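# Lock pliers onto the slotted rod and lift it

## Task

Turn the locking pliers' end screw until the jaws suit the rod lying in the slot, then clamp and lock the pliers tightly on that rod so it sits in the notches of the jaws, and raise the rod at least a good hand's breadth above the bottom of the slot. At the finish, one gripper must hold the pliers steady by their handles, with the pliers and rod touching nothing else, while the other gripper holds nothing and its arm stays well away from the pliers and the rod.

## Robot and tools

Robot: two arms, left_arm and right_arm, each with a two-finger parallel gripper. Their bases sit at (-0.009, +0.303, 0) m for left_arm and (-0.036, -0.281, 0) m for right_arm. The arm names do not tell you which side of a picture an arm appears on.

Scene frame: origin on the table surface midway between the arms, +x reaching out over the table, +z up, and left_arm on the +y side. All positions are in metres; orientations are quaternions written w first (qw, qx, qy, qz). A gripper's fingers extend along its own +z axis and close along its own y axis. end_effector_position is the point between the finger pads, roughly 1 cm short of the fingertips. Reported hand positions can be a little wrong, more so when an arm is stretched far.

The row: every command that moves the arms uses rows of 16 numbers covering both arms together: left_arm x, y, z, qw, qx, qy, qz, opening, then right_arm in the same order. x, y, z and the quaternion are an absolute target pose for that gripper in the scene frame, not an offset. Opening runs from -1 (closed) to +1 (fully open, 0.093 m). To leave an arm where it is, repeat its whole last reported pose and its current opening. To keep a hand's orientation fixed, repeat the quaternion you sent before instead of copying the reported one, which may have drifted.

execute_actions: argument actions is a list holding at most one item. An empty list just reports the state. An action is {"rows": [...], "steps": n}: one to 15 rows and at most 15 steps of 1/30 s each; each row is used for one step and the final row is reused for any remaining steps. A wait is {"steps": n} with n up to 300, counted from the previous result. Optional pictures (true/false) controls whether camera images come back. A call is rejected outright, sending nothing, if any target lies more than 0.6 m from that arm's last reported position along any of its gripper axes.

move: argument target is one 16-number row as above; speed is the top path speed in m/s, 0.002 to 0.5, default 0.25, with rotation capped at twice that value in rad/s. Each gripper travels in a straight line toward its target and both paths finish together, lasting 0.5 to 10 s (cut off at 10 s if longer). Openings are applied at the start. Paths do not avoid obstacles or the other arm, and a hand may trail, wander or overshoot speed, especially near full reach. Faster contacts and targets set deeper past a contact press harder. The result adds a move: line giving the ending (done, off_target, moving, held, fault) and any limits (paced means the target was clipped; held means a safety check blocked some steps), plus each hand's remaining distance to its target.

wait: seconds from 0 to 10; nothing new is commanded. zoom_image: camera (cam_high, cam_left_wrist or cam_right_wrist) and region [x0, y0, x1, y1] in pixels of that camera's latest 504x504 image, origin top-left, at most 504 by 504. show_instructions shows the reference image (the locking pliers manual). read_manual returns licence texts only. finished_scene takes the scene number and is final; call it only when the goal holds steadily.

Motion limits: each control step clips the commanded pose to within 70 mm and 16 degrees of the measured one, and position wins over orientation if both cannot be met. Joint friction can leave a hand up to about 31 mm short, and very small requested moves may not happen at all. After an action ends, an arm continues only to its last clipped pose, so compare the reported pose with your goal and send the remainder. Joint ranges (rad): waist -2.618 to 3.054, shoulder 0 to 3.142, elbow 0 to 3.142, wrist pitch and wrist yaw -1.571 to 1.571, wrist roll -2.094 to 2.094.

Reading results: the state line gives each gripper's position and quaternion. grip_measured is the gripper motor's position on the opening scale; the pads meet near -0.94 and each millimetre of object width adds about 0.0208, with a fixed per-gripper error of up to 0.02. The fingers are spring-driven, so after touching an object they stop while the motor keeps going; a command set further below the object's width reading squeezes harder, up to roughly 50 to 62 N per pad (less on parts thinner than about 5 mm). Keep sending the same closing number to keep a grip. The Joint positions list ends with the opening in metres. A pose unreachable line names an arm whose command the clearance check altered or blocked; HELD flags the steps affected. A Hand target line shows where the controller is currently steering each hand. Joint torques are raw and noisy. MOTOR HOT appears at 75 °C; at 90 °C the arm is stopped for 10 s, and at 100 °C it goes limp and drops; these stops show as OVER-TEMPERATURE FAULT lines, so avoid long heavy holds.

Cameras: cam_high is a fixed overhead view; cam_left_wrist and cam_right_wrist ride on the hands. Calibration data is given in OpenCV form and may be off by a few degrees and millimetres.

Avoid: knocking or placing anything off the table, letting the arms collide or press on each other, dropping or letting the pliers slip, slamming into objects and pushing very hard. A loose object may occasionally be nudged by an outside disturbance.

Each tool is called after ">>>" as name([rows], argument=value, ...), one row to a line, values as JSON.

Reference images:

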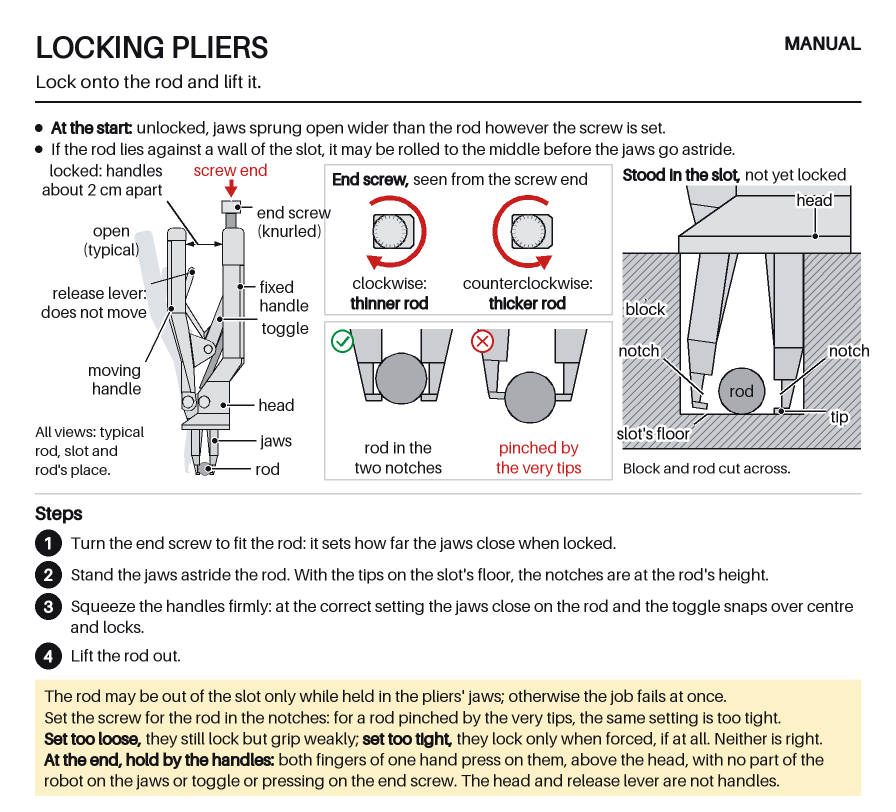

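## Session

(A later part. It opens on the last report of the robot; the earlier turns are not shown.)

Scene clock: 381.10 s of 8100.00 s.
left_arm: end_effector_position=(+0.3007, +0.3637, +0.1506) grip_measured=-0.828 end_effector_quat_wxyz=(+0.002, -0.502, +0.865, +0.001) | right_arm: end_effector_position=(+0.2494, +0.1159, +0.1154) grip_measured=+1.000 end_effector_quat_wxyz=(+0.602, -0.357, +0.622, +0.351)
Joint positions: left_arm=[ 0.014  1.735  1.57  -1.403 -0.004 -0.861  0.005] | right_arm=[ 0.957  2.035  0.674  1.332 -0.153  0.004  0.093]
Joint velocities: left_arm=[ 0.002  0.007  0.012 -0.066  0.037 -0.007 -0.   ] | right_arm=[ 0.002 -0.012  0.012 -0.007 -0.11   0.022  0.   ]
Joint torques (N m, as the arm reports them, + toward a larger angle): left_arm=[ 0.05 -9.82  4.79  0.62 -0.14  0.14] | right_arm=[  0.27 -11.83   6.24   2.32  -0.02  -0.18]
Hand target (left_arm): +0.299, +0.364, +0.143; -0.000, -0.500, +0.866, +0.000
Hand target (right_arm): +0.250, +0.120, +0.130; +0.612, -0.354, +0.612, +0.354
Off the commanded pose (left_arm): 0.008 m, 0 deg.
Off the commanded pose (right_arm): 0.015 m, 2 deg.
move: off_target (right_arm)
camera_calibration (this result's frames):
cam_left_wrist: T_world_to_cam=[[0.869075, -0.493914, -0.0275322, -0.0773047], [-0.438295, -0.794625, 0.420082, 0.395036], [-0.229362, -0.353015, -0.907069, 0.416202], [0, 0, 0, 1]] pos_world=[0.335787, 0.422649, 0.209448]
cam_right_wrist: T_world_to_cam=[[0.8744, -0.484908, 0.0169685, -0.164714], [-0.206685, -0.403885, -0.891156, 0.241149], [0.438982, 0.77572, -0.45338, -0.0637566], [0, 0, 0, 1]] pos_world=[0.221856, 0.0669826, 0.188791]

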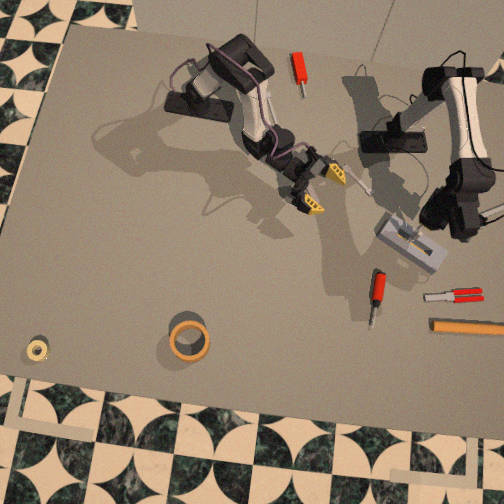

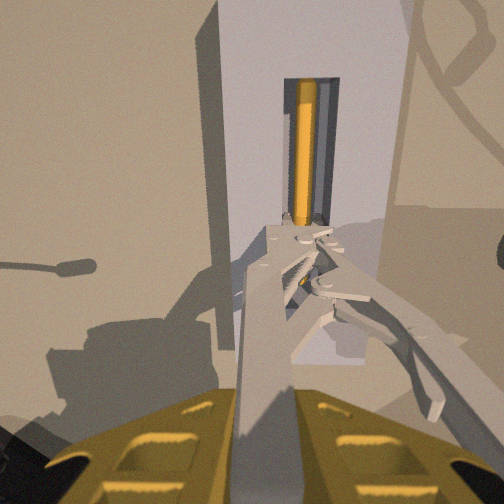

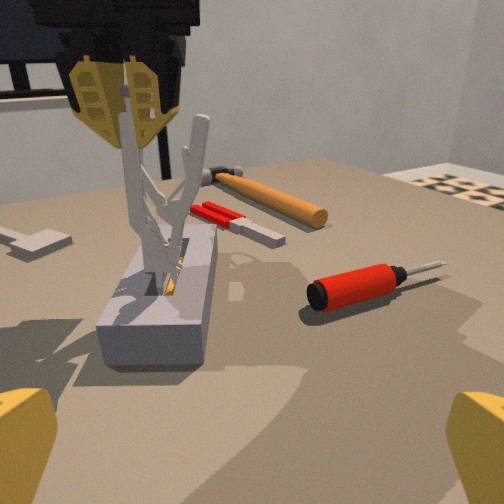

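>>> move(target=[0.3007,0.3637,0.152,0,-0.5,0.866,0,-0.6,0.25,0.12,0.13,0.612,-0.354,0.612,0.354,1], speed=0.01)

Scene clock: 387.37 s of 8100.00 s.
left_arm: end_effector_position=(+0.3002, +0.3636, +0.1506) grip_measured=-0.601 end_effector_quat_wxyz=(+0.001, -0.502, +0.865, +0.002) | right_arm: end_effector_position=(+0.2494, +0.1159, +0.1154) grip_measured=+1.000 end_effector_quat_wxyz=(+0.602, -0.357, +0.622, +0.351)
Joint positions: left_arm=[ 0.014  1.735  1.57  -1.405 -0.004 -0.861  0.016] | right_arm=[ 0.957  2.035  0.674  1.332 -0.153  0.004  0.093]
Joint velocities: left_arm=[-0.022 -0.012 -0.002  0.007  0.007  0.007 -0.   ] | right_arm=[-0.012 -0.002 -0.017  0.051 -0.007  0.051  0.   ]
Joint torques (N m, as the arm reports them, + toward a larger angle): left_arm=[ 0.02 -9.09  9.19  0.28 -0.12  0.09] | right_arm=[  0.29 -11.81   6.2    2.32  -0.01  -0.17]
Hand target (left_arm): +0.301, +0.364, +0.152; -0.000, -0.500, +0.866, +0.000
Hand target (right_arm): +0.250, +0.120, +0.130; +0.612, -0.354, +0.612, +0.354
Off the commanded pose (left_arm): 0.002 m, 0 deg.
Off the commanded pose (right_arm): 0.015 m, 2 deg.
move: off_target (right_arm)
camera_calibration (this result's frames):
cam_left_wrist: T_world_to_cam=[[0.869011, -0.493927, -0.0292717, -0.0765975], [-0.437349, -0.794443, 0.42141, 0.394164], [-0.2314, -0.353408, -0.906398, 0.416692], [0, 0, 0, 1]] pos_world=[0.335374, 0.42257, 0.209342]
cam_right_wrist: T_world_to_cam=[[0.8744, -0.484908, 0.0169685, -0.164714], [-0.206685, -0.403885, -0.891156, 0.241149], [0.438982, 0.77572, -0.45338, -0.0637566], [0, 0, 0, 1]] pos_world=[0.221856, 0.0669826, 0.188791]

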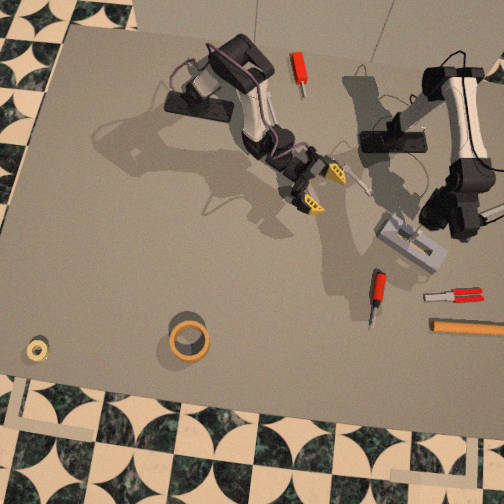

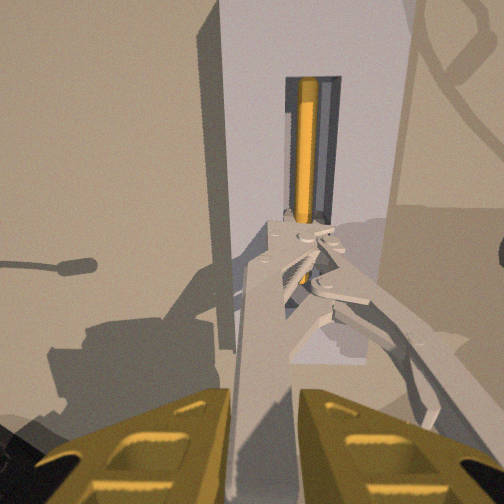

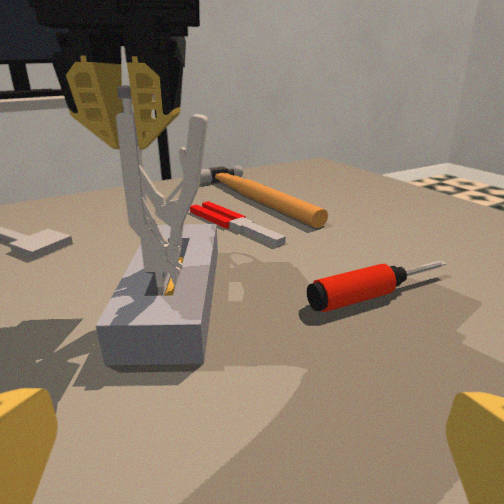

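>>> move(target=[0.322,0.401,0.152,0,-0.5,0.866,0,-0.5,0.25,0.12,0.13,0.612,-0.354,0.612,0.354,1], speed=0.04)

Scene clock: 394.90 s of 8100.00 s.
left_arm: end_effector_position=(+0.3191, +0.3989, +0.1518) grip_measured=-0.501 end_effector_quat_wxyz=(+0.004, -0.501, +0.865, +0.001) | right_arm: end_effector_position=(+0.2494, +0.1159, +0.1154) grip_measured=+1.000 end_effector_quat_wxyz=(+0.602, -0.357, +0.622, +0.351)
Joint positions: left_arm=[ 0.105  1.835  1.697 -1.426 -0.005 -0.769  0.021] | right_arm=[ 0.957  2.035  0.674  1.332 -0.153  0.004  0.093]
Joint velocities: left_arm=[-0.012 -0.007  0.002 -0.051 -0.007  0.007  0.   ] | right_arm=[-0.012  0.002 -0.027 -0.037 -0.066  0.037  0.   ]
Joint torques (N m, as the arm reports them, + toward a larger angle): left_arm=[ 0.14 -8.71 10.62  0.23 -0.11  0.12] | right_arm=[  0.29 -11.79   6.26   2.31  -0.01  -0.18]
Hand target (left_arm): +0.321, +0.402, +0.152; +0.001, -0.500, +0.866, +0.002
Hand target (right_arm): +0.250, +0.120, +0.130; +0.612, -0.354, +0.612, +0.354
Off the commanded pose (left_arm): 0.004 m, 1 deg.
Off the commanded pose (right_arm): 0.015 m, 2 deg.
move: off_target (right_arm)
camera_calibration (this result's frames):
cam_left_wrist: T_world_to_cam=[[0.868782, -0.494531, -0.0256306, -0.0758484], [-0.4402, -0.794969, 0.41743, 0.431624], [-0.226807, -0.351373, -0.908348, 0.432714], [0, 0, 0, 1]] pos_world=[0.354039, 0.457662, 0.210938]
cam_right_wrist: T_world_to_cam=[[0.8744, -0.484908, 0.0169685, -0.164714], [-0.206685, -0.403885, -0.891156, 0.241149], [0.438982, 0.77572, -0.45338, -0.0637566], [0, 0, 0, 1]] pos_world=[0.221856, 0.0669826, 0.188791]

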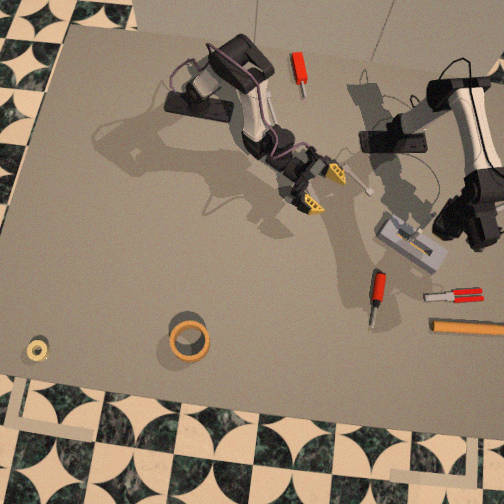

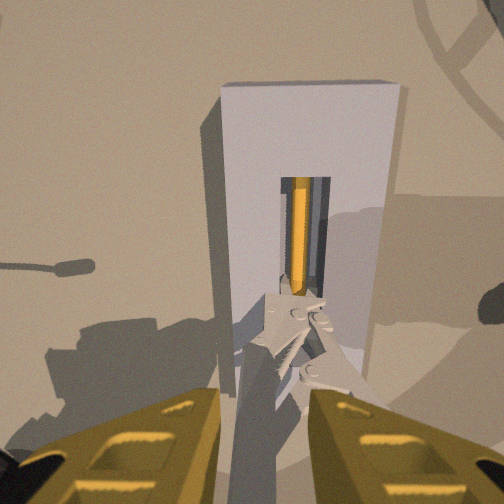

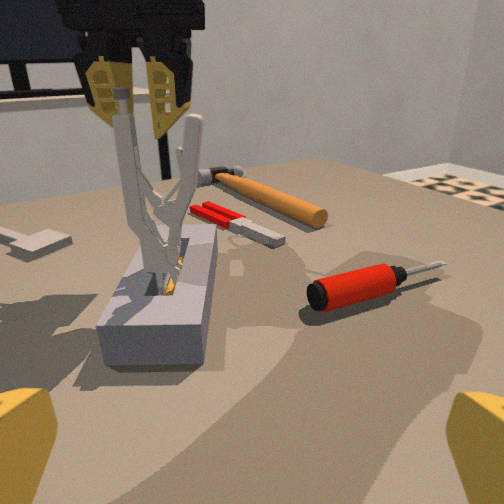

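>>> move(target=[0.346,0.388,0.15,0,-0.5,0.866,0,0.8,0.25,0.12,0.13,0.612,-0.354,0.612,0.354,1], speed=0.05)

>>> move(target=[0.322,0.347,0.15,0,-0.5,0.866,0,0.8,0.25,0.12,0.13,0.612,-0.354,0.612,0.354,1], speed=0.04)

Scene clock: 399.57 s of 8100.00 s.
left_arm: end_effector_position=(+0.3428, +0.3904, +0.1500) grip_measured=+0.798 end_effector_quat_wxyz=(+0.004, -0.499, +0.867, -0.000) | right_arm: end_effector_position=(+0.2494, +0.1159, +0.1154) grip_measured=+1.000 end_effector_quat_wxyz=(+0.602, -0.357, +0.622, +0.351)
Joint positions: left_arm=[ 0.065  1.919  1.801 -1.446 -0.002 -0.803  0.084] | right_arm=[ 0.957  2.035  0.674  1.332 -0.153  0.004  0.093]
Joint velocities: left_arm=[ 0.002 -0.002  0.012 -0.022 -0.007  0.007  0.   ] | right_arm=[ 0.002 -0.012  0.002  0.007  0.051 -0.037  0.   ]
Joint torques (N m, as the arm reports them, + toward a larger angle): left_arm=[-0.83 -9.8  10.41  0.23 -0.09 -0.04] | right_arm=[  0.29 -11.83   6.26   2.32  -0.01  -0.16]
Hand target (left_arm): +0.346, +0.388, +0.150; +0.000, -0.500, +0.866, -0.001
Hand target (right_arm): +0.250, +0.120, +0.130; +0.612, -0.354, +0.612, +0.354
Off the commanded pose (left_arm): 0.004 m, 0 deg.
Off the commanded pose (right_arm): 0.015 m, 2 deg.
move: off_target (right_arm)
camera_calibration (this result's frames):
cam_left_wrist: T_world_to_cam=[[0.865759, -0.49991, -0.0235075, -0.0978157], [-0.445414, -0.791097, 0.419251, 0.436097], [-0.228184, -0.3525, -0.907566, 0.434245], [0, 0, 0, 1]] pos_world=[0.378017, 0.449167, 0.208973]
cam_right_wrist: T_world_to_cam=[[0.8744, -0.484908, 0.0169685, -0.164714], [-0.206685, -0.403885, -0.891156, 0.241149], [0.438982, 0.77572, -0.45338, -0.0637566], [0, 0, 0, 1]] pos_world=[0.221856, 0.0669826, 0.188791]

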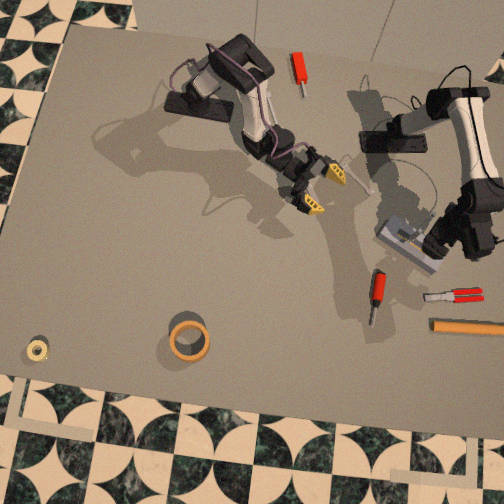

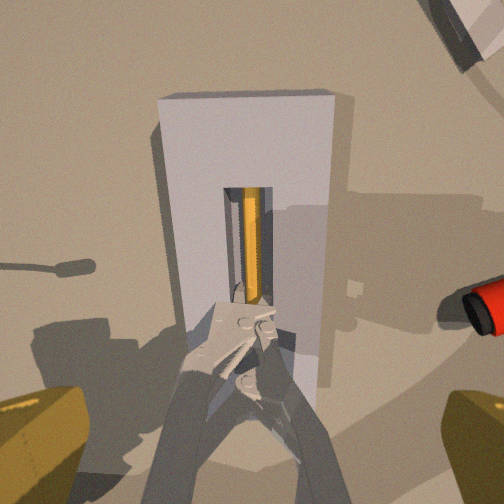

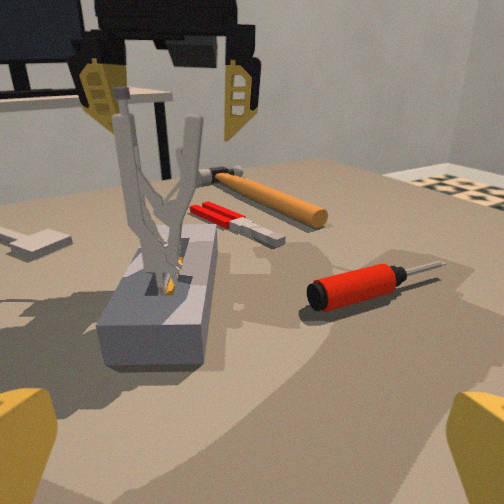

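Scene clock: 401.07 s of 8100.00 s.
left_arm: end_effector_position=(+0.3261, +0.3495, +0.1527) grip_measured=+0.798 end_effector_quat_wxyz=(+0.001, -0.499, +0.867, -0.001) | right_arm: end_effector_position=(+0.2494, +0.1159, +0.1154) grip_measured=+1.000 end_effector_quat_wxyz=(+0.602, -0.357, +0.622, +0.351)
Joint positions: left_arm=[-0.039  1.825  1.688 -1.431  0.001 -0.907  0.084] | right_arm=[ 0.957  2.035  0.674  1.332 -0.153  0.004  0.093]
Joint velocities: left_arm=[ 0.012 -0.012 -0.007 -0.007 -0.066 -0.037  0.001] | right_arm=[-0.007  0.022 -0.027 -0.081  0.037  0.007  0.   ]
Joint torques (N m, as the arm reports them, + toward a larger angle): left_arm=[ -0.78 -11.74   5.68   0.44  -0.11  -0.05] | right_arm=[  0.3  -11.86   6.26   2.32  -0.01  -0.17]
Hand target (left_arm): +0.323, +0.346, +0.150; -0.001, -0.500, +0.866, -0.002
Hand target (right_arm): +0.250, +0.120, +0.130; +0.612, -0.354, +0.612, +0.354
Off the commanded pose (left_arm): 0.006 m, 0 deg.
Off the commanded pose (right_arm): 0.015 m, 2 deg.
move: off_target (right_arm)
camera_calibration (this result's frames):
cam_left_wrist: T_world_to_cam=[[0.865487, -0.500344, -0.0242431, -0.103396], [-0.444433, -0.7893, 0.423656, 0.393558], [-0.231109, -0.355894, -0.905499, 0.420283], [0, 0, 0, 1]] pos_world=[0.36153, 0.408478, 0.211326]
cam_right_wrist: T_world_to_cam=[[0.8744, -0.484908, 0.0169685, -0.164714], [-0.206685, -0.403885, -0.891156, 0.241149], [0.438982, 0.77572, -0.45338, -0.0637566], [0, 0, 0, 1]] pos_world=[0.221856, 0.0669826, 0.188791]

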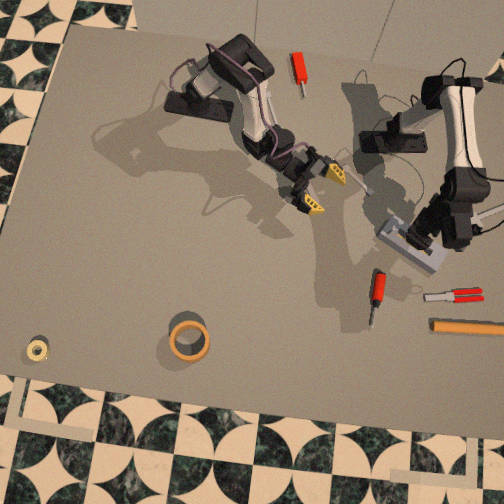

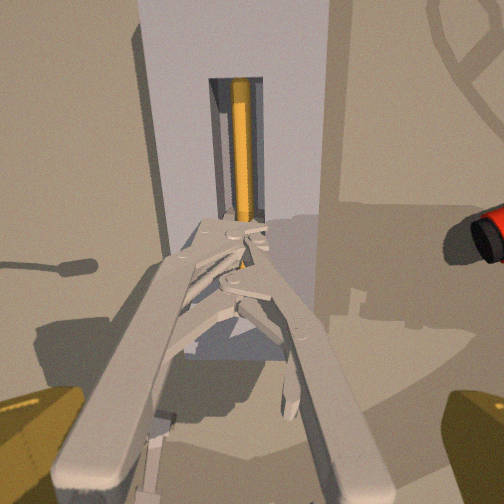

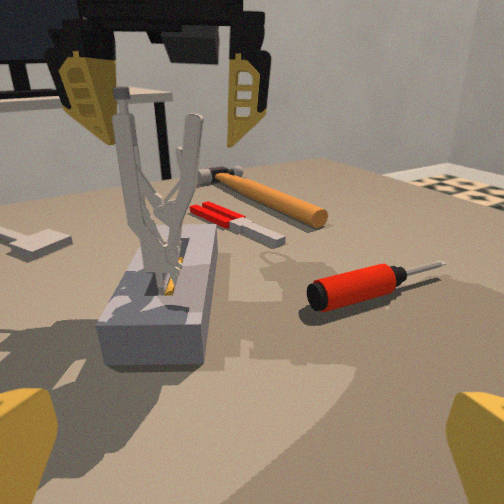

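>>> move(target=[0.311,0.354,0.148,0,-0.5,0.866,0,0.8,0.25,0.12,0.13,0.612,-0.354,0.612,0.354,1], speed=0.03)

Scene clock: 407.43 s of 8100.00 s.
left_arm: end_effector_position=(+0.3150, +0.3518, +0.1506) grip_measured=+0.798 end_effector_quat_wxyz=(+0.000, -0.501, +0.866, -0.000) | right_arm: end_effector_position=(+0.2494, +0.1159, +0.1154) grip_measured=+1.000 end_effector_quat_wxyz=(+0.602, -0.357, +0.622, +0.351)
Joint positions: left_arm=[-0.028  1.784  1.629 -1.415  0.001 -0.9    0.084] | right_arm=[ 0.957  2.035  0.674  1.332 -0.153  0.004  0.093]
Joint velocities: left_arm=[ 0.012 -0.007 -0.027  0.022 -0.007  0.037 -0.001] | right_arm=[ 0.002 -0.002 -0.002 -0.051  0.022  0.095  0.   ]
Joint torques (N m, as the arm reports them, + toward a larger angle): left_arm=[  0.32 -11.22   5.53   0.42  -0.17   0.17] | right_arm=[  0.35 -11.81   6.28   2.32   0.    -0.17]
Hand target (left_arm): +0.311, +0.354, +0.148; -0.000, -0.500, +0.866, +0.000
Hand target (right_arm): +0.250, +0.120, +0.130; +0.612, -0.354, +0.612, +0.354
Off the commanded pose (left_arm): 0.005 m, 0 deg.
Off the commanded pose (right_arm): 0.015 m, 2 deg.
move: off_target (right_arm)
camera_calibration (this result's frames):
cam_left_wrist: T_world_to_cam=[[0.867702, -0.496386, -0.0263483, -0.0944673], [-0.439695, -0.791168, 0.425113, 0.390222], [-0.231866, -0.357286, -0.904757, 0.417222], [0, 0, 0, 1]] pos_world=[0.350288, 0.410907, 0.209107]
cam_right_wrist: T_world_to_cam=[[0.8744, -0.484908, 0.0169685, -0.164714], [-0.206685, -0.403885, -0.891156, 0.241149], [0.438982, 0.77572, -0.45338, -0.0637566], [0, 0, 0, 1]] pos_world=[0.221856, 0.0669826, 0.188791]

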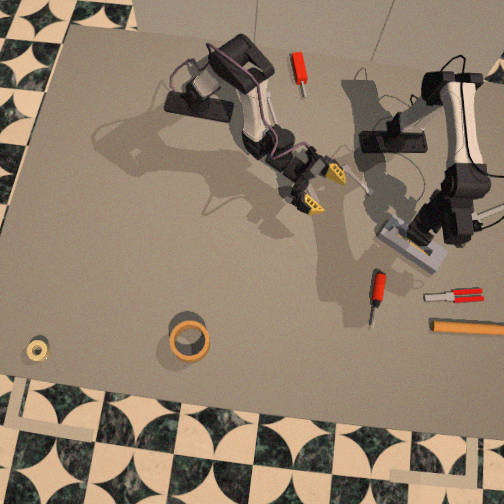

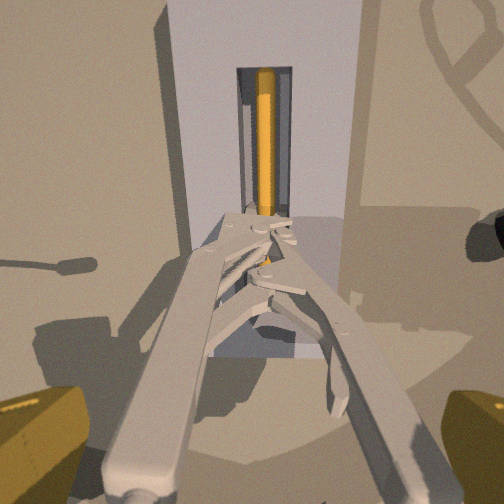

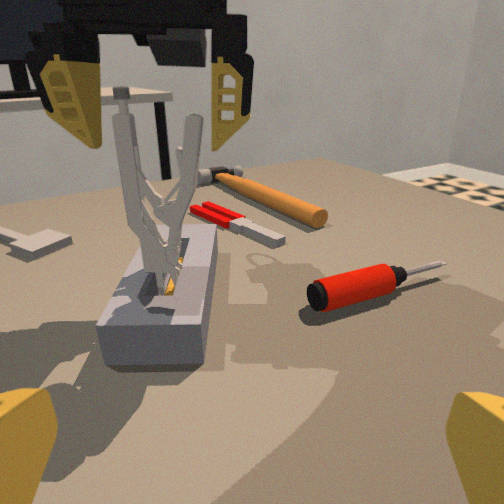

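>>> execute_actions([
  {"rows":[[0.313,0.356,0.148,0,-0.5,0.866,0,0.5,0.25,0.12,0.13,0.612,-0.354,0.612,0.354,1],[0.313,0.356,0.148,0,-0.5,0.866,0,0.45,0.25,0.12,0.13,0.612,-0.354,0.612,0.354,1],[0.313,0.356,0.148,0,-0.5,0.866,0,0.4,0.25,0.12,0.13,0.612,-0.354,0.612,0.354,1],[0.313,0.356,0.148,0,-0.5,0.866,0,0.35,0.25,0.12,0.13,0.612,-0.354,0.612,0.354,1],[0.313,0.356,0.148,0,-0.5,0.866,0,0.3,0.25,0.12,0.13,0.612,-0.354,0.612,0.354,1],[0.313,0.356,0.148,0,-0.5,0.866,0,0.25,0.25,0.12,0.13,0.612,-0.354,0.612,0.354,1],[0.313,0.356,0.148,0,-0.5,0.866,0,0.2,0.25,0.12,0.13,0.612,-0.354,0.612,0.354,1],[0.313,0.356,0.148,0,-0.5,0.866,0,0.15,0.25,0.12,0.13,0.612,-0.354,0.612,0.354,1],[0.313,0.356,0.148,0,-0.5,0.866,0,0.1,0.25,0.12,0.13,0.612,-0.354,0.612,0.354,1]],"steps":15},
])

>>> zoom_image(camera="cam_right_wrist", region=[40, 60, 280, 300])

Scene clock: 414.17 s of 8100.00 s.
left_arm: end_effector_position=(+0.3147, +0.3539, +0.1521) grip_measured=+0.103 end_effector_quat_wxyz=(+0.003, -0.501, +0.866, -0.001) | right_arm: end_effector_position=(+0.2494, +0.1159, +0.1154) grip_measured=+1.000 end_effector_quat_wxyz=(+0.602, -0.357, +0.622, +0.351)
Joint positions: left_arm=[-0.022  1.779  1.629 -1.414 -0.    -0.894  0.05 ] | right_arm=[ 0.957  2.035  0.674  1.332 -0.153  0.004  0.093]
Joint velocities: left_arm=[-0.002  0.012  0.012  0.007 -0.007  0.037 -0.   ] | right_arm=[ 0.002 -0.002  0.012 -0.066 -0.037  0.007  0.   ]
Joint torques (N m, as the arm reports them, + toward a larger angle): left_arm=[ 0.23 -9.96  6.39  0.47 -0.19  0.13] | right_arm=[  0.31 -11.86   6.25   2.33   0.    -0.18]
Hand target (left_arm): +0.313, +0.356, +0.148; +0.000, -0.500, +0.866, +0.000
Hand target (right_arm): +0.250, +0.120, +0.130; +0.612, -0.354, +0.612, +0.354
Off the commanded pose (left_arm): 0.005 m, 0 deg.
Off the commanded pose (right_arm): 0.015 m, 2 deg.
Steps of this call (steps 1 to 187: nothing new was sent; steps 188 to 202: all 15 steps of this action). Readings (end_effector_position):
188: left_arm (+0.3156, +0.3520, +0.1506) | right_arm (+0.2494, +0.1159, +0.1154)
189: left_arm (+0.3155, +0.3522, +0.1506) | right_arm (+0.2494, +0.1159, +0.1154)
191: left_arm (+0.3156, +0.3528, +0.1506) | right_arm (+0.2494, +0.1159, +0.1154)
195: left_arm (+0.3150, +0.3538, +0.1509) | right_arm (+0.2494, +0.1159, +0.1154)
202: the state above
camera_calibration (this result's frames):
cam_left_wrist: T_world_to_cam=[[0.868225, -0.49567, -0.0222917, -0.0941703], [-0.441566, -0.792383, 0.420891, 0.392852], [-0.226287, -0.355585, -0.906837, 0.417283], [0, 0, 0, 1]] pos_world=[0.349657, 0.412991, 0.21096]
cam_right_wrist: T_world_to_cam=[[0.8744, -0.484908, 0.0169685, -0.164714], [-0.206685, -0.403885, -0.891156, 0.241149], [0.438982, 0.77572, -0.45338, -0.0637566], [0, 0, 0, 1]] pos_world=[0.221856, 0.0669826, 0.188791]

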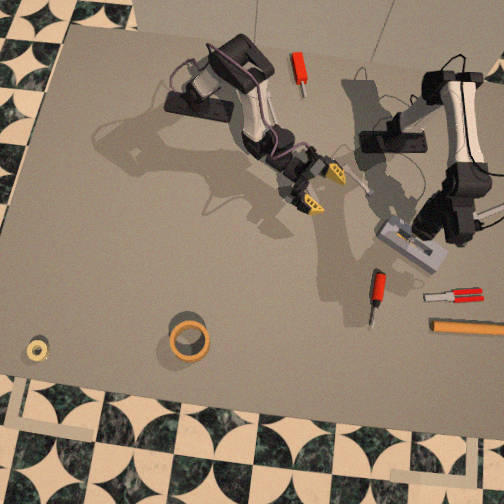

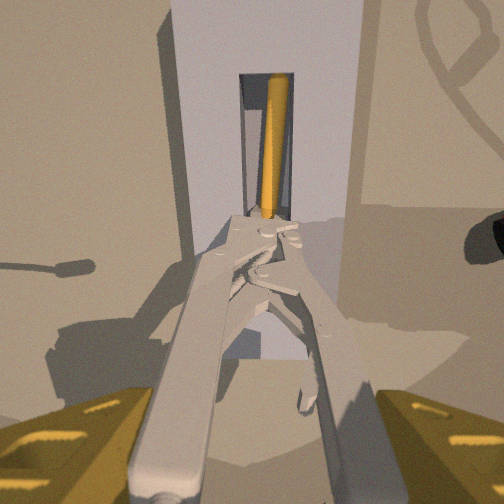

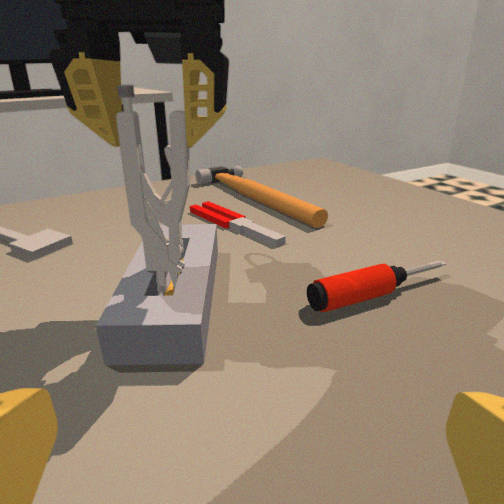

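Region (40, 60, 280, 300) of cam_right_wrist's 504x504 image, scaled by 2.100, with more detail than that image has.

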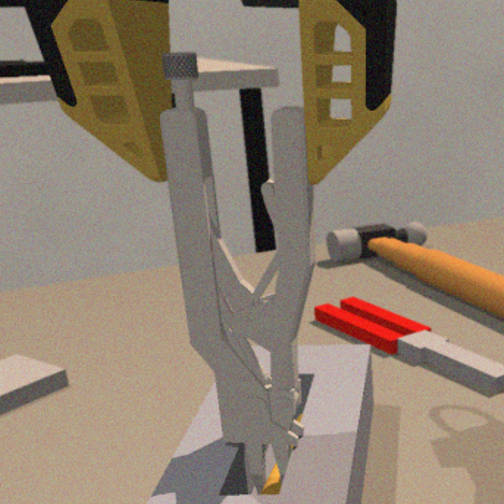

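>>> execute_actions([
  {"rows":[[0.313,0.356,0.146,0,-0.5,0.866,0,0.07,0.25,0.12,0.13,0.612,-0.354,0.612,0.354,1],[0.313,0.356,0.146,0,-0.5,0.866,0,0.04,0.25,0.12,0.13,0.612,-0.354,0.612,0.354,1],[0.313,0.356,0.146,0,-0.5,0.866,0,0.0,0.25,0.12,0.13,0.612,-0.354,0.612,0.354,1]],"steps":15},
])

>>> zoom_image(camera="cam_right_wrist", region=[40, 60, 280, 300])

Scene clock: 418.50 s of 8100.00 s.
left_arm: end_effector_position=(+0.3158, +0.3541, +0.1521) grip_measured=+0.002 end_effector_quat_wxyz=(+0.005, -0.500, +0.866, -0.002) | right_arm: end_effector_position=(+0.2494, +0.1159, +0.1154) grip_measured=+1.000 end_effector_quat_wxyz=(+0.602, -0.357, +0.622, +0.351)
Joint positions: left_arm=[-0.022  1.779  1.629 -1.41  -0.    -0.893  0.045] | right_arm=[ 0.957  2.035  0.674  1.332 -0.153  0.004  0.093]
Joint velocities: left_arm=[-0.002 -0.007 -0.017 -0.022  0.066  0.007  0.   ] | right_arm=[-0.017  0.017 -0.002  0.037 -0.037 -0.037  0.   ]
Joint torques (N m, as the arm reports them, + toward a larger angle): left_arm=[  0.24 -10.07   5.76   0.51  -0.16   0.1 ] | right_arm=[  0.32 -11.82   6.27   2.33  -0.01  -0.17]
Hand target (left_arm): +0.313, +0.356, +0.146; -0.000, -0.500, +0.866, +0.000
Hand target (right_arm): +0.250, +0.120, +0.130; +0.612, -0.354, +0.612, +0.354
Off the commanded pose (left_arm): 0.007 m, 1 deg.
Off the commanded pose (right_arm): 0.015 m, 2 deg.
Steps of this call (steps 1 to 115: nothing new was sent; steps 116 to 130: all 15 steps of this action). Readings (end_effector_position):
116: left_arm (+0.3147, +0.3539, +0.1521) | right_arm (+0.2494, +0.1159, +0.1154)
117: left_arm (+0.3148, +0.3540, +0.1521) | right_arm (+0.2494, +0.1159, +0.1154)
119: left_arm (+0.3155, +0.3541, +0.1521) | right_arm (+0.2494, +0.1159, +0.1154)
123: left_arm (+0.3158, +0.3541, +0.1521) | right_arm (+0.2494, +0.1159, +0.1154)
130: the state above
camera_calibration (this result's frames):
cam_left_wrist: T_world_to_cam=[[0.86775, -0.496649, -0.0187226, -0.0950835], [-0.444369, -0.792176, 0.418321, 0.394671], [-0.22259, -0.354678, -0.908106, 0.416306], [0, 0, 0, 1]] pos_world=[0.350554, 0.41308, 0.21117]
cam_right_wrist: T_world_to_cam=[[0.8744, -0.484908, 0.0169685, -0.164714], [-0.206685, -0.403885, -0.891156, 0.241149], [0.438982, 0.77572, -0.45338, -0.0637566], [0, 0, 0, 1]] pos_world=[0.221856, 0.0669826, 0.188791]

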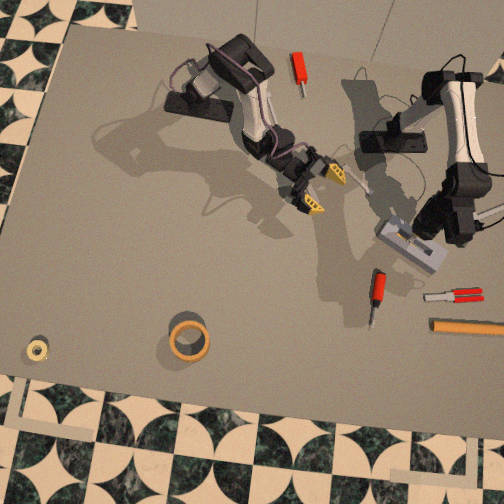

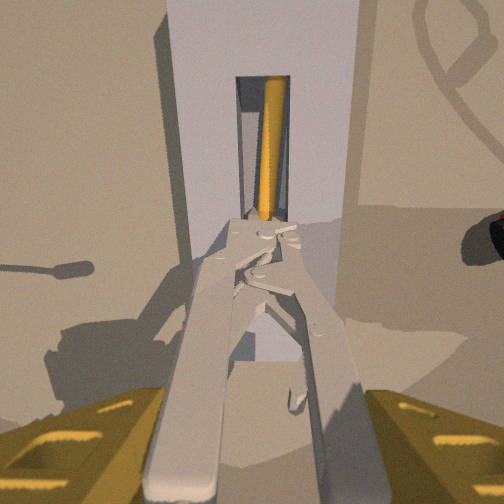

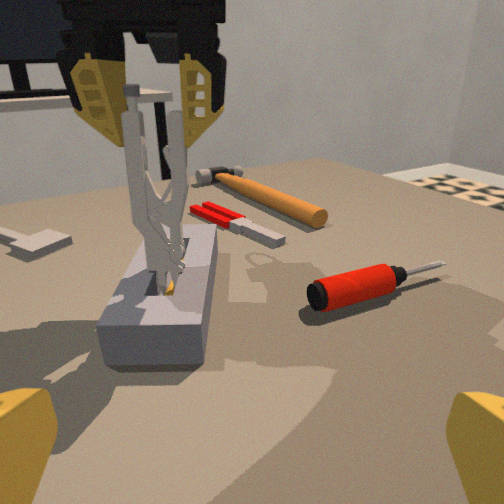

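Region (40, 60, 280, 300) of cam_right_wrist's 504x504 image, scaled by 2.100, with more detail than that image has.

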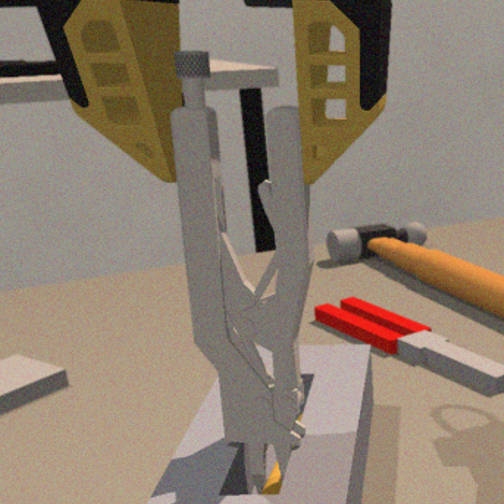

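>>> execute_actions([
  {"rows":[[0.313,0.356,0.146,0,-0.5,0.866,0,0.25,0.25,0.12,0.13,0.612,-0.354,0.612,0.354,1]],"steps":15},
])

>>> zoom_image(camera="cam_right_wrist", region=[40, 60, 280, 300])

Scene clock: 422.87 s of 8100.00 s.
left_arm: end_effector_position=(+0.3165, +0.3542, +0.1521) grip_measured=+0.248 end_effector_quat_wxyz=(+0.007, -0.500, +0.866, -0.002) | right_arm: end_effector_position=(+0.2494, +0.1159, +0.1154) grip_measured=+1.000 end_effector_quat_wxyz=(+0.602, -0.357, +0.622, +0.351)
Joint positions: left_arm=[-0.022  1.779  1.629 -1.407 -0.    -0.893  0.057] | right_arm=[ 0.957  2.035  0.674  1.332 -0.153  0.004  0.093]
Joint velocities: left_arm=[ 0.002 -0.007 -0.012 -0.022  0.007 -0.007  0.   ] | right_arm=[ 0.002 -0.012 -0.002  0.022 -0.037 -0.081  0.   ]
Joint torques (N m, as the arm reports them, + toward a larger angle): left_arm=[  0.28 -10.     5.67   0.44  -0.15   0.12] | right_arm=[  0.34 -11.85   6.24   2.32  -0.01  -0.17]
Hand target (left_arm): +0.313, +0.356, +0.146; -0.000, -0.500, +0.866, +0.000
Hand target (right_arm): +0.250, +0.120, +0.130; +0.612, -0.354, +0.612, +0.354
Off the commanded pose (left_arm): 0.007 m, 1 deg.
Off the commanded pose (right_arm): 0.015 m, 2 deg.
Steps of this call (steps 1 to 116: nothing new was sent; steps 117 to 131: all 15 steps of this action). Readings (end_effector_position):
117: left_arm (+0.3159, +0.3541, +0.1521) | right_arm (+0.2494, +0.1159, +0.1154)
118: left_arm (+0.3160, +0.3541, +0.1521) | right_arm (+0.2494, +0.1159, +0.1154)
120: left_arm (+0.3163, +0.3542, +0.1521) | right_arm (+0.2494, +0.1159, +0.1154)
124: left_arm (+0.3165, +0.3542, +0.1521) | right_arm (+0.2494, +0.1159, +0.1154)
131: the state above
camera_calibration (this result's frames):
cam_left_wrist: T_world_to_cam=[[0.867607, -0.496973, -0.0166409, -0.0957456], [-0.445773, -0.79218, 0.416818, 0.395705], [-0.22033, -0.354216, -0.908838, 0.415723], [0, 0, 0, 1]] pos_world=[0.35106, 0.413142, 0.211294]
cam_right_wrist: T_world_to_cam=[[0.8744, -0.484908, 0.0169685, -0.164714], [-0.206685, -0.403885, -0.891156, 0.241149], [0.438982, 0.77572, -0.45338, -0.0637566], [0, 0, 0, 1]] pos_world=[0.221856, 0.0669826, 0.188791]

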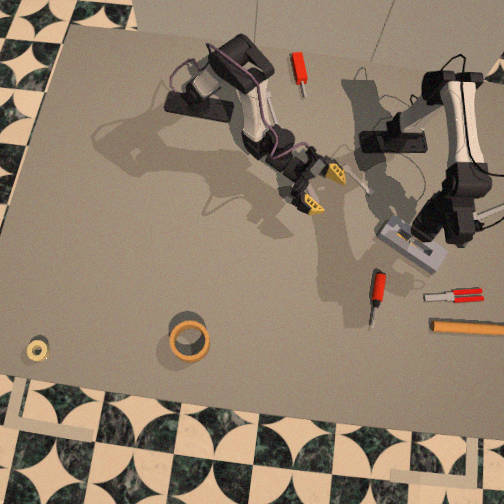

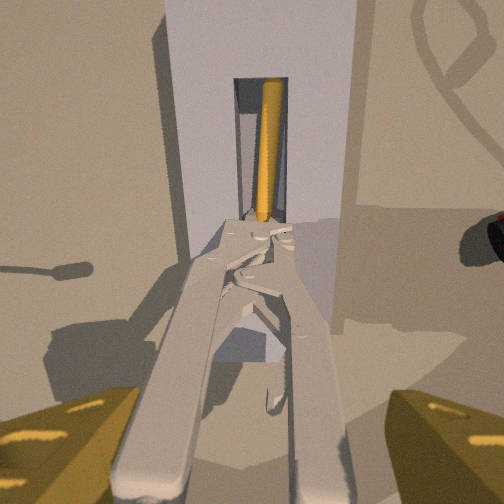

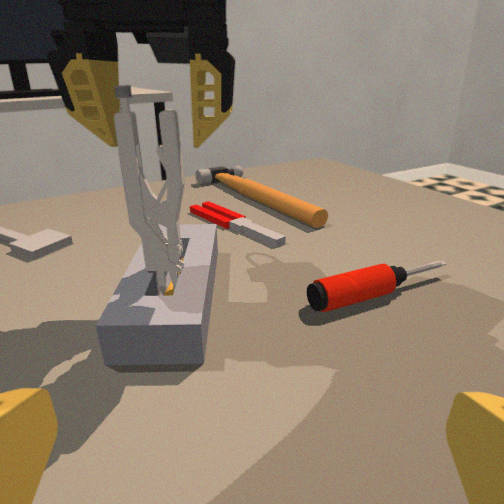

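Region (40, 60, 280, 300) of cam_right_wrist's 504x504 image, scaled by 2.100, with more detail than that image has.

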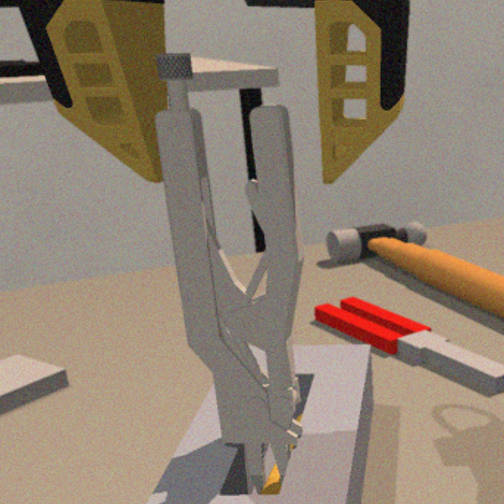

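>>> move(target=[0.336,0.391,0.152,0,-0.5,0.866,0,0.4,0.25,0.12,0.13,0.612,-0.354,0.612,0.354,1], speed=0.06)

>>> move(target=[0.312,0.398,0.155,0,-0.5,0.866,0,-0.45,0.25,0.12,0.13,0.612,-0.354,0.612,0.354,1], speed=0.06)

Scene clock: 431.47 s of 8100.00 s.
left_arm: end_effector_position=(+0.3334, +0.3887, +0.1519) grip_measured=+0.399 end_effector_quat_wxyz=(+0.004, -0.502, +0.865, -0.001) | right_arm: end_effector_position=(+0.2494, +0.1159, +0.1154) grip_measured=+1.000 end_effector_quat_wxyz=(+0.602, -0.357, +0.622, +0.351)
Joint positions: left_arm=[ 0.068  1.88   1.756 -1.44  -0.    -0.808  0.064] | right_arm=[ 0.957  2.035  0.674  1.332 -0.153  0.004  0.093]
Joint velocities: left_arm=[ 0.017 -0.022  0.002 -0.037  0.022  0.037  0.   ] | right_arm=[-0.002 -0.002  0.002 -0.007 -0.022 -0.022  0.   ]
Joint torques (N m, as the arm reports them, + toward a larger angle): left_arm=[ 0.25 -9.31 10.42  0.24 -0.16  0.11] | right_arm=[  0.29 -11.82   6.21   2.32   0.    -0.18]
Hand target (left_arm): +0.335, +0.392, +0.152; +0.001, -0.500, +0.866, +0.001
Hand target (right_arm): +0.250, +0.120, +0.130; +0.612, -0.354, +0.612, +0.354
Off the commanded pose (left_arm): 0.004 m, 1 deg.
Off the commanded pose (right_arm): 0.015 m, 2 deg.
move: off_target (right_arm)
camera_calibration (this result's frames):
cam_left_wrist: T_world_to_cam=[[0.869559, -0.493332, -0.0221465, -0.0945324], [-0.439693, -0.79387, 0.420047, 0.428766], [-0.224804, -0.355518, -0.907232, 0.433215], [0, 0, 0, 1]] pos_world=[0.368116, 0.447765, 0.210831]
cam_right_wrist: T_world_to_cam=[[0.8744, -0.484908, 0.0169685, -0.164714], [-0.206685, -0.403885, -0.891156, 0.241149], [0.438982, 0.77572, -0.45338, -0.0637566], [0, 0, 0, 1]] pos_world=[0.221856, 0.0669826, 0.188791]

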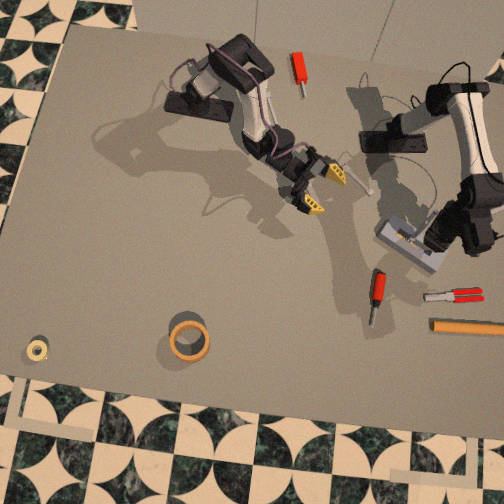

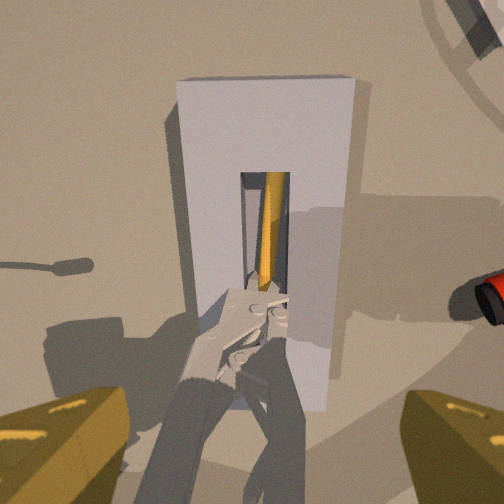

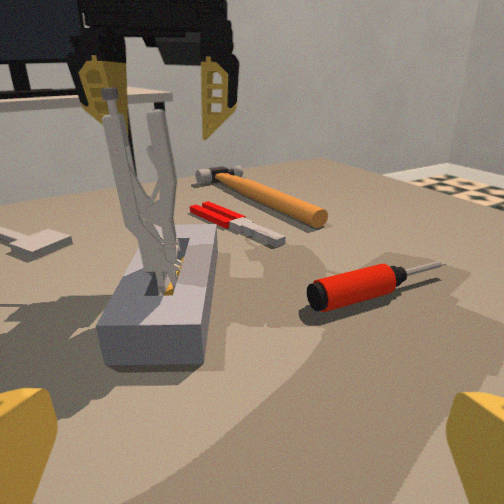

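Scene clock: 432.20 s of 8100.00 s.
left_arm: end_effector_position=(+0.3192, +0.3976, +0.1580) grip_measured=-0.448 end_effector_quat_wxyz=(+0.008, -0.502, +0.865, -0.002) | right_arm: end_effector_position=(+0.2494, +0.1159, +0.1154) grip_measured=+1.000 end_effector_quat_wxyz=(+0.602, -0.357, +0.622, +0.351)
Joint positions: left_arm=[ 0.103  1.827  1.712 -1.439 -0.    -0.772  0.024] | right_arm=[ 0.957  2.035  0.674  1.332 -0.153  0.004  0.093]
Joint velocities: left_arm=[ 0.002 -0.002 -0.012 -0.051 -0.022  0.007 -0.   ] | right_arm=[-0.017 -0.007 -0.007 -0.022 -0.022 -0.007  0.   ]
Joint torques (N m, as the arm reports them, + toward a larger angle): left_arm=[  0.15 -11.64   5.39   0.37  -0.12   0.15] | right_arm=[  0.27 -11.87   6.22   2.32   0.    -0.18]
Hand target (left_arm): +0.312, +0.398, +0.155; +0.000, -0.500, +0.866, +0.001
Hand target (right_arm): +0.250, +0.120, +0.130; +0.612, -0.354, +0.612, +0.354
Off the commanded pose (left_arm): 0.008 m, 1 deg.
Off the commanded pose (right_arm): 0.015 m, 2 deg.
move: off_target (right_arm)
camera_calibration (this result's frames):
cam_left_wrist: T_world_to_cam=[[0.869355, -0.493939, -0.0156777, -0.0783699], [-0.444082, -0.794739, 0.413741, 0.429837], [-0.216822, -0.352726, -0.91026, 0.435498], [0, 0, 0, 1]] pos_world=[0.35344, 0.45651, 0.217346]
cam_right_wrist: T_world_to_cam=[[0.8744, -0.484908, 0.0169685, -0.164714], [-0.206685, -0.403885, -0.891156, 0.241149], [0.438982, 0.77572, -0.45338, -0.0637566], [0, 0, 0, 1]] pos_world=[0.221856, 0.0669826, 0.188791]

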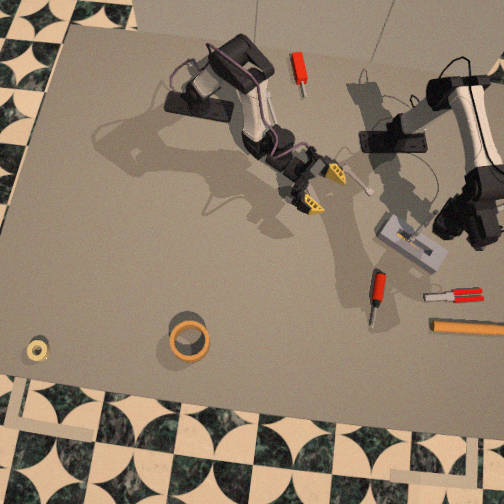

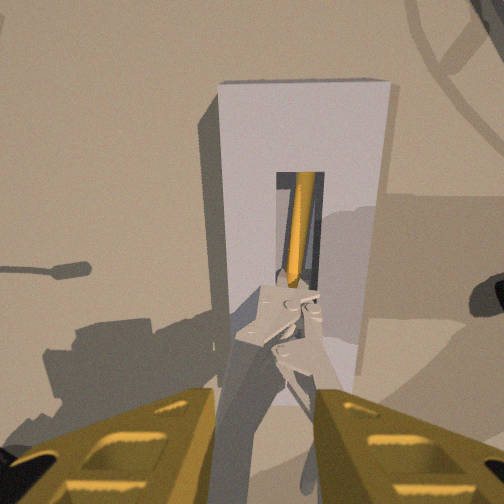

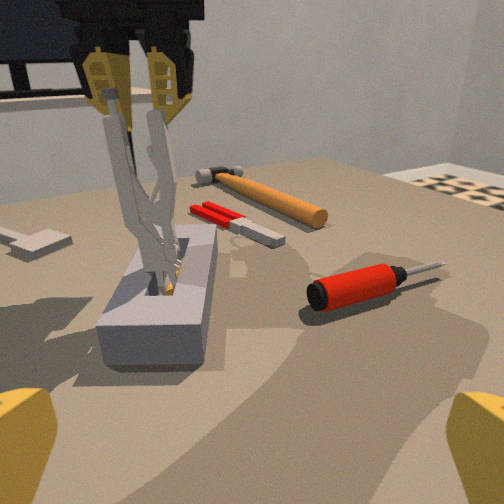

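>>> move(target=[0.300,0.404,0.152,0,-0.5,0.866,0,-0.45,0.25,0.12,0.13,0.612,-0.354,0.612,0.354,1], speed=0.04)

Scene clock: 435.90 s of 8100.00 s.
left_arm: end_effector_position=(+0.3042, +0.4027, +0.1544) grip_measured=-0.448 end_effector_quat_wxyz=(+0.000, -0.501, +0.865, +0.000) | right_arm: end_effector_position=(+0.2494, +0.1159, +0.1154) grip_measured=+1.000 end_effector_quat_wxyz=(+0.602, -0.357, +0.622, +0.351)
Joint positions: left_arm=[ 0.13   1.789  1.651 -1.431 -0.    -0.743  0.024] | right_arm=[ 0.957  2.035  0.674  1.332 -0.153  0.004  0.093]
Joint velocities: left_arm=[-0.007 -0.002 -0.017  0.037  0.007 -0.007 -0.   ] | right_arm=[ 0.027 -0.007  0.012 -0.037 -0.022 -0.037  0.   ]
Joint torques (N m, as the arm reports them, + toward a larger angle): left_arm=[  0.28 -11.43   5.51   0.45  -0.16   0.15] | right_arm=[  0.29 -11.86   6.24   2.33  -0.01  -0.18]
Hand target (left_arm): +0.300, +0.404, +0.152; -0.000, -0.500, +0.866, +0.001
Hand target (right_arm): +0.250, +0.120, +0.130; +0.612, -0.354, +0.612, +0.354
Off the commanded pose (left_arm): 0.005 m, 0 deg.
Off the commanded pose (right_arm): 0.015 m, 2 deg.
move: off_target (right_arm)
camera_calibration (this result's frames):
cam_left_wrist: T_world_to_cam=[[0.868272, -0.495358, -0.0269089, -0.0602293], [-0.438832, -0.792227, 0.424031, 0.424458], [-0.231365, -0.356366, -0.905248, 0.435937], [0, 0, 0, 1]] pos_world=[0.339422, 0.461786, 0.213027]
cam_right_wrist: T_world_to_cam=[[0.8744, -0.484908, 0.0169685, -0.164714], [-0.206685, -0.403885, -0.891156, 0.241149], [0.438982, 0.77572, -0.45338, -0.0637566], [0, 0, 0, 1]] pos_world=[0.221856, 0.0669826, 0.188791]

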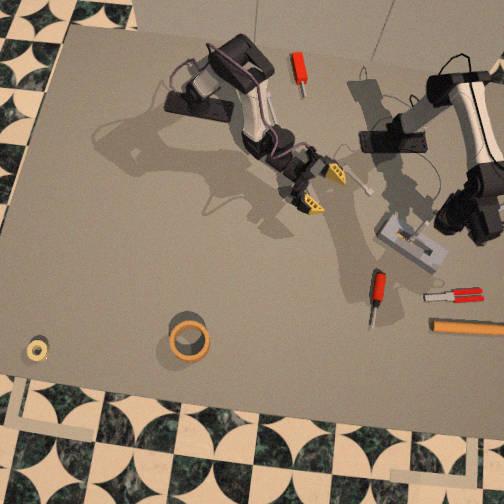

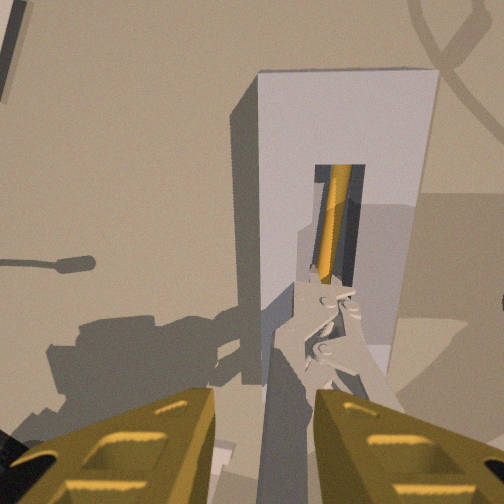

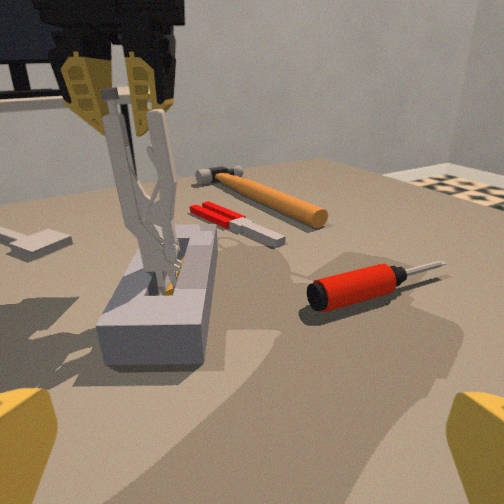

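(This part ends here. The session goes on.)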